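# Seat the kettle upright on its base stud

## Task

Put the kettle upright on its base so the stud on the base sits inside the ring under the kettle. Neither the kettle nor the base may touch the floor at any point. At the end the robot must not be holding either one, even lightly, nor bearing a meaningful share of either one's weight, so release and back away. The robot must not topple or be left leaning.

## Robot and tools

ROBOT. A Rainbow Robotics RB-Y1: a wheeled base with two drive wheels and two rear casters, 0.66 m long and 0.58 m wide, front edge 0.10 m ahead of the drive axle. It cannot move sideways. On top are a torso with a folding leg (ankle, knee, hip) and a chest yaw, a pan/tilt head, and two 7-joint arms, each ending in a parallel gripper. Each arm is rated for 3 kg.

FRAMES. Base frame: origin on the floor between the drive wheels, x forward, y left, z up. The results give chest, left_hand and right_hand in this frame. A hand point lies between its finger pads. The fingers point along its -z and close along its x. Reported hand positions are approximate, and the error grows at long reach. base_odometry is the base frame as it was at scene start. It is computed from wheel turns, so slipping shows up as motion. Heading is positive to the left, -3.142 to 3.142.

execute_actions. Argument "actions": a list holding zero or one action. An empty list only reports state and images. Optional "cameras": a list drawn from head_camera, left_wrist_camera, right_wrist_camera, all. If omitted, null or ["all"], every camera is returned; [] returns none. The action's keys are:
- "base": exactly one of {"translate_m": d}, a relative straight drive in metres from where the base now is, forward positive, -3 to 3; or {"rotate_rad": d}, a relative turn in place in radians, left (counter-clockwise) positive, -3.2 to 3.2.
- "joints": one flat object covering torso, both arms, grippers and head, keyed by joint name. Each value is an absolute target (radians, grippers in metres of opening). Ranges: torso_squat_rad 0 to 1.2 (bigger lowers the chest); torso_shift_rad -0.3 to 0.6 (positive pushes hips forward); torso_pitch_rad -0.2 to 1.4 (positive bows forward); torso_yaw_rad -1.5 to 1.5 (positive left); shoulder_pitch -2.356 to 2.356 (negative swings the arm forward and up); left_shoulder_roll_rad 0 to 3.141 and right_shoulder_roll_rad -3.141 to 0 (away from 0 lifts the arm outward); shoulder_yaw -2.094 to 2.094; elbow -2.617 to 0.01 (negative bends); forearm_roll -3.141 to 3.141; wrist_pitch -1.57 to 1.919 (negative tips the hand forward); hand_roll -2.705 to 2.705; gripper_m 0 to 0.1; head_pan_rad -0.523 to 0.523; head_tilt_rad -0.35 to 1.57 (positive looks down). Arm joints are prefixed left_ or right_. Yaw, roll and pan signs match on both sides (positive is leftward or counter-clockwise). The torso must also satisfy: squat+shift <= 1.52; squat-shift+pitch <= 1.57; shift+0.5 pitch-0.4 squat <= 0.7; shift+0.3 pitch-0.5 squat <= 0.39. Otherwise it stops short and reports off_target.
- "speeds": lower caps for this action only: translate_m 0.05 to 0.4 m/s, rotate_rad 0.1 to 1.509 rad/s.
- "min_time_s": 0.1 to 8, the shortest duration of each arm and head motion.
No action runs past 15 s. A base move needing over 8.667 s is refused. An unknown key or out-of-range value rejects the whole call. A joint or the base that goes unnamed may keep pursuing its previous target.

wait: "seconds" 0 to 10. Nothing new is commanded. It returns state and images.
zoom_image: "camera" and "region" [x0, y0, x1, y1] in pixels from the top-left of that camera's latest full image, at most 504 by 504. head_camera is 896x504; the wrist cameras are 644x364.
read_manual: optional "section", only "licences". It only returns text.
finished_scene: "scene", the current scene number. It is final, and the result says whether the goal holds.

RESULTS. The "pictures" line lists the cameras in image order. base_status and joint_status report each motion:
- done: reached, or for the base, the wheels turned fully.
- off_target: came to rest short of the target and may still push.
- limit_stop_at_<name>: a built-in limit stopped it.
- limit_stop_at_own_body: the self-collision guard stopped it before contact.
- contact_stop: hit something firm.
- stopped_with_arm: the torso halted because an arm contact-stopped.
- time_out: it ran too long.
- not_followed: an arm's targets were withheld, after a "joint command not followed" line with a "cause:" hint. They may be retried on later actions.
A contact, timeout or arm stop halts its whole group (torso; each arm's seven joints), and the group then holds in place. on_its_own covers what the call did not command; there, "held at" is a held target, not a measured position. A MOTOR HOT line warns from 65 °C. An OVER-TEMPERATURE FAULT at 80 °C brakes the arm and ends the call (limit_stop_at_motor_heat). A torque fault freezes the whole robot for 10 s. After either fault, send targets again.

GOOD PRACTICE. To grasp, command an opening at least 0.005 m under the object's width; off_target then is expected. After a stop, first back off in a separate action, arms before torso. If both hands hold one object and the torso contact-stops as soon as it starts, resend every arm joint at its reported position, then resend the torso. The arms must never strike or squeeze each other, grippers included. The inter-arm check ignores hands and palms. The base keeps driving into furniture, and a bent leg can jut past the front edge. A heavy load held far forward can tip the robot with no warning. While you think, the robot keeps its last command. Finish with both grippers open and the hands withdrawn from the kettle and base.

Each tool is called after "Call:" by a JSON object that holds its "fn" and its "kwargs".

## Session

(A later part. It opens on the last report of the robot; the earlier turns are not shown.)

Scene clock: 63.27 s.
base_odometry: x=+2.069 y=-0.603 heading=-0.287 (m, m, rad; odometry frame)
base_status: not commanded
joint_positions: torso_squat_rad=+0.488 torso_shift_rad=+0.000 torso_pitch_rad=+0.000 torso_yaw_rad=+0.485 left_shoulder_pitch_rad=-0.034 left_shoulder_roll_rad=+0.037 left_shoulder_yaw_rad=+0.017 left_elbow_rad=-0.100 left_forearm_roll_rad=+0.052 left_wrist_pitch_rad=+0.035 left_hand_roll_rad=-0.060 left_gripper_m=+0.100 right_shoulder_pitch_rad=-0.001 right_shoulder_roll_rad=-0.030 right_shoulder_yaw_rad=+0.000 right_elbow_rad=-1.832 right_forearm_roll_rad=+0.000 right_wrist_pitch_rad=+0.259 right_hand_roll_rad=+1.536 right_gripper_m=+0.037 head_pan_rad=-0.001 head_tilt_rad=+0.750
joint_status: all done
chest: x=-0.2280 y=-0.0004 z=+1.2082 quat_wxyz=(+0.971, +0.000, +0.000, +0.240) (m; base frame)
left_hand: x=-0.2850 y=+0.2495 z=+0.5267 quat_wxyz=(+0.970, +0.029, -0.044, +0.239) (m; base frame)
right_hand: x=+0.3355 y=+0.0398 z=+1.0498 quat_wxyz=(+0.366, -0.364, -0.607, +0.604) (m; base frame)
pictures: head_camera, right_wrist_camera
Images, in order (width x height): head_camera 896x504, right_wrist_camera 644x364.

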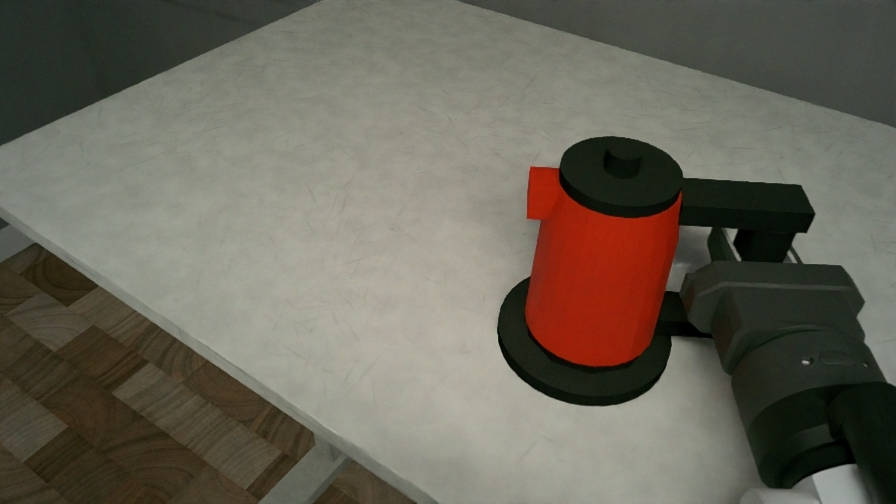

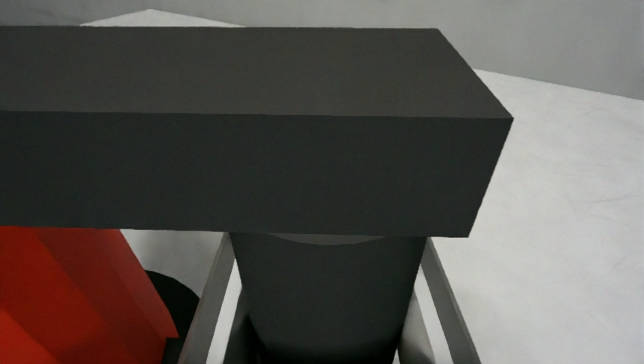

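Call:
{"fn": "execute_actions", "kwargs": {"actions": [{"joints": {"torso_squat_rad": 0.483}}], "cameras": []}}

Call:
{"fn": "execute_actions", "kwargs": {"actions": [{"joints": {"right_gripper_m": 0.072}}], "cameras": ["head_camera", "right_wrist_camera"]}}

Call:
{"fn": "zoom_image", "kwargs": {"camera": "head_camera", "region": [480, 125, 780, 425]}}

Scene clock: 66.57 s.
base_odometry: x=+2.069 y=-0.603 heading=-0.287 (m, m, rad; odometry frame)
base_status: not commanded
joint_positions: torso_squat_rad=+0.483 torso_shift_rad=+0.000 torso_pitch_rad=+0.000 torso_yaw_rad=+0.485 left_shoulder_pitch_rad=-0.034 left_shoulder_roll_rad=+0.037 left_shoulder_yaw_rad=+0.017 left_elbow_rad=-0.100 left_forearm_roll_rad=+0.052 left_wrist_pitch_rad=+0.035 left_hand_roll_rad=-0.060 left_gripper_m=+0.100 right_shoulder_pitch_rad=+0.000 right_shoulder_roll_rad=-0.030 right_shoulder_yaw_rad=+0.000 right_elbow_rad=-1.831 right_forearm_roll_rad=+0.000 right_wrist_pitch_rad=+0.260 right_hand_roll_rad=+1.536 right_gripper_m=+0.037 head_pan_rad=-0.001 head_tilt_rad=+0.750
joint_status: all done
chest: x=-0.2277 y=-0.0004 z=+1.2099 quat_wxyz=(+0.971, +0.000, +0.000, +0.240) (m; base frame)
left_hand: x=-0.2851 y=+0.2495 z=+0.5283 quat_wxyz=(+0.970, +0.029, -0.043, +0.239) (m; base frame)
right_hand: x=+0.3356 y=+0.0397 z=+1.0503 quat_wxyz=(+0.367, -0.364, -0.607, +0.604) (m; base frame)
pictures: none
No camera images: the call's "cameras" was empty. Leave "cameras" out to get every camera's image.

Scene clock: 67.57 s.
base_odometry: x=+2.069 y=-0.603 heading=-0.287 (m, m, rad; odometry frame)
base_status: not commanded
joint_positions: torso_squat_rad=+0.483 torso_shift_rad=+0.000 torso_pitch_rad=+0.000 torso_yaw_rad=+0.485 left_shoulder_pitch_rad=-0.034 left_shoulder_roll_rad=+0.037 left_shoulder_yaw_rad=+0.017 left_elbow_rad=-0.100 left_forearm_roll_rad=+0.052 left_wrist_pitch_rad=+0.035 left_hand_roll_rad=-0.060 left_gripper_m=+0.100 right_shoulder_pitch_rad=+0.000 right_shoulder_roll_rad=-0.030 right_shoulder_yaw_rad=+0.000 right_elbow_rad=-1.831 right_forearm_roll_rad=+0.000 right_wrist_pitch_rad=+0.260 right_hand_roll_rad=+1.536 right_gripper_m=+0.072 head_pan_rad=-0.001 head_tilt_rad=+0.750
joint_status: all done
chest: x=-0.2277 y=-0.0004 z=+1.2099 quat_wxyz=(+0.971, +0.000, +0.000, +0.240) (m; base frame)
left_hand: x=-0.2851 y=+0.2495 z=+0.5283 quat_wxyz=(+0.970, +0.029, -0.043, +0.239) (m; base frame)
right_hand: x=+0.3356 y=+0.0397 z=+1.0503 quat_wxyz=(+0.367, -0.364, -0.607, +0.604) (m; base frame)
pictures: head_camera, right_wrist_camera
Images, in order (width x height): head_camera 896x504, right_wrist_camera 644x364.

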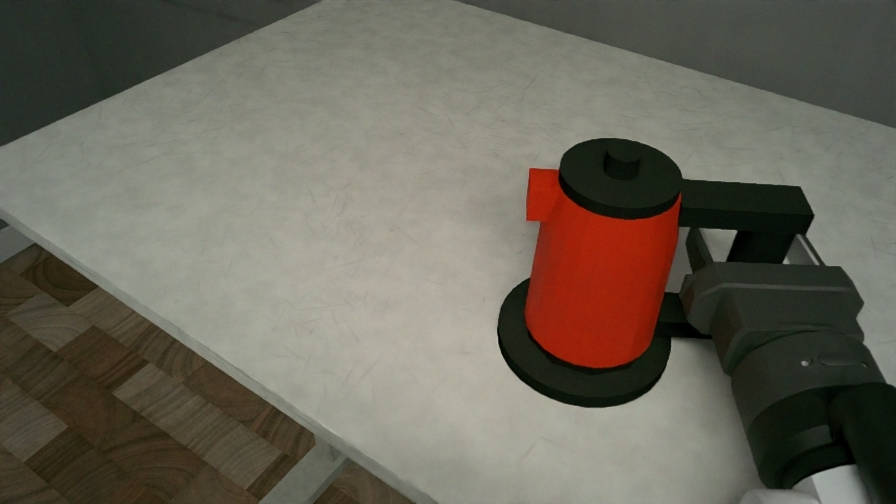

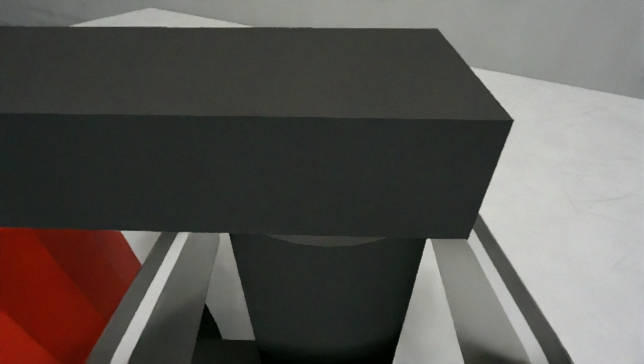

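Region (480, 125, 780, 425) of head_camera's 896x504 image, scaled by 1.680, with more detail than that image has.

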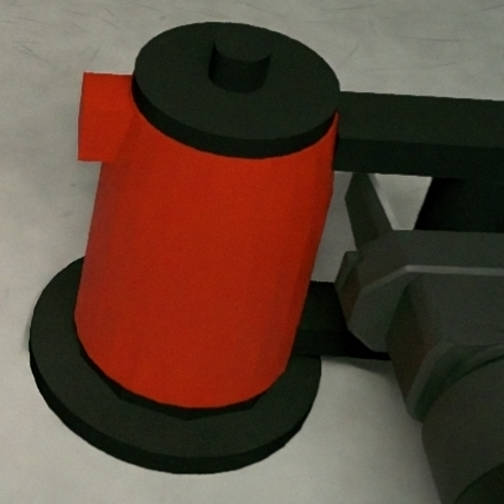

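Call:
{"fn": "execute_actions", "kwargs": {"actions": [{"base": {"translate_m": -0.35}, "joints": {"torso_yaw_rad": 0.46, "head_tilt_rad": 0.6, "head_pan_rad": -0.3}}], "cameras": ["head_camera", "right_wrist_camera"]}}

Scene clock: 73.67 s.
base_odometry: x=+1.733 y=-0.504 heading=-0.288 (m, m, rad; odometry frame)
base_status: done
joint_positions: torso_squat_rad=+0.483 torso_shift_rad=+0.000 torso_pitch_rad=+0.000 torso_yaw_rad=+0.460 left_shoulder_pitch_rad=-0.034 left_shoulder_roll_rad=+0.037 left_shoulder_yaw_rad=+0.017 left_elbow_rad=-0.100 left_forearm_roll_rad=+0.052 left_wrist_pitch_rad=+0.035 left_hand_roll_rad=-0.060 left_gripper_m=+0.100 right_shoulder_pitch_rad=+0.000 right_shoulder_roll_rad=-0.030 right_shoulder_yaw_rad=+0.000 right_elbow_rad=-1.831 right_forearm_roll_rad=+0.000 right_wrist_pitch_rad=+0.260 right_hand_roll_rad=+1.536 right_gripper_m=+0.072 head_pan_rad=-0.300 head_tilt_rad=+0.600
joint_status: all done
chest: x=-0.2278 y=-0.0004 z=+1.2099 quat_wxyz=(+0.974, +0.000, +0.000, +0.228) (m; base frame)
left_hand: x=-0.2789 y=+0.2509 z=+0.5283 quat_wxyz=(+0.973, +0.028, -0.044, +0.226) (m; base frame)
right_hand: x=+0.3364 y=+0.0255 z=+1.0502 quat_wxyz=(+0.374, -0.372, -0.602, +0.600) (m; base frame)
pictures: head_camera, right_wrist_camera
Images, in order (width x height): head_camera 896x504, right_wrist_camera 644x364.

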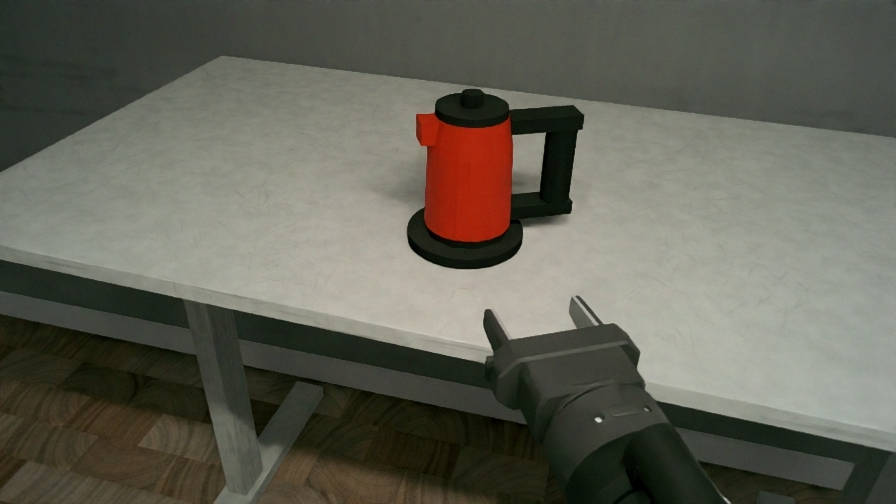

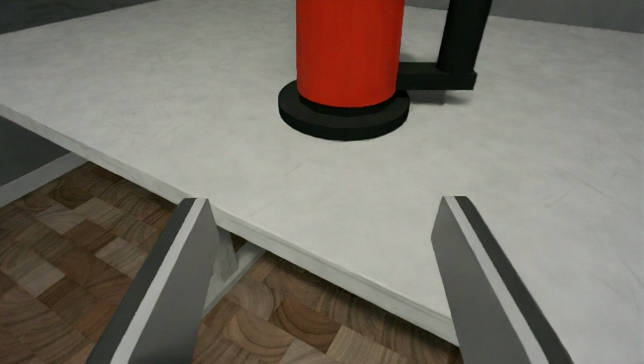

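Call:
{"fn": "zoom_image", "kwargs": {"camera": "right_wrist_camera", "region": [265, 40, 485, 150]}}

Call:
{"fn": "zoom_image", "kwargs": {"camera": "head_camera", "region": [395, 80, 595, 280]}}

Region (265, 40, 485, 150) of right_wrist_camera's 644x364 image, scaled by 2.291, with more detail than that image has.

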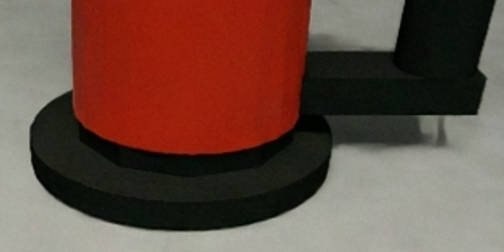

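Region (395, 80, 595, 280) of head_camera's 896x504 image, scaled by 2.520, with more detail than that image has.

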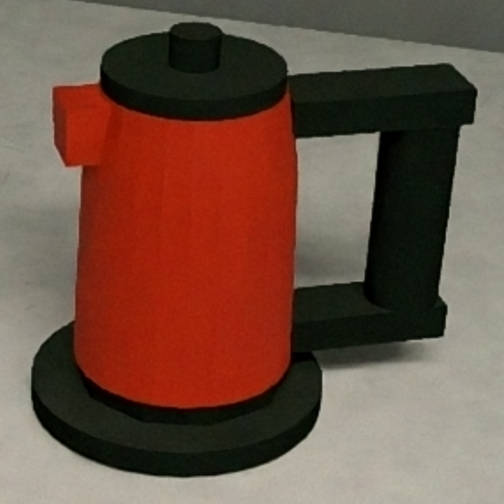

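Call:
{"fn": "finished_scene", "kwargs": {"scene": 1}}

The scene is finished: the task was done.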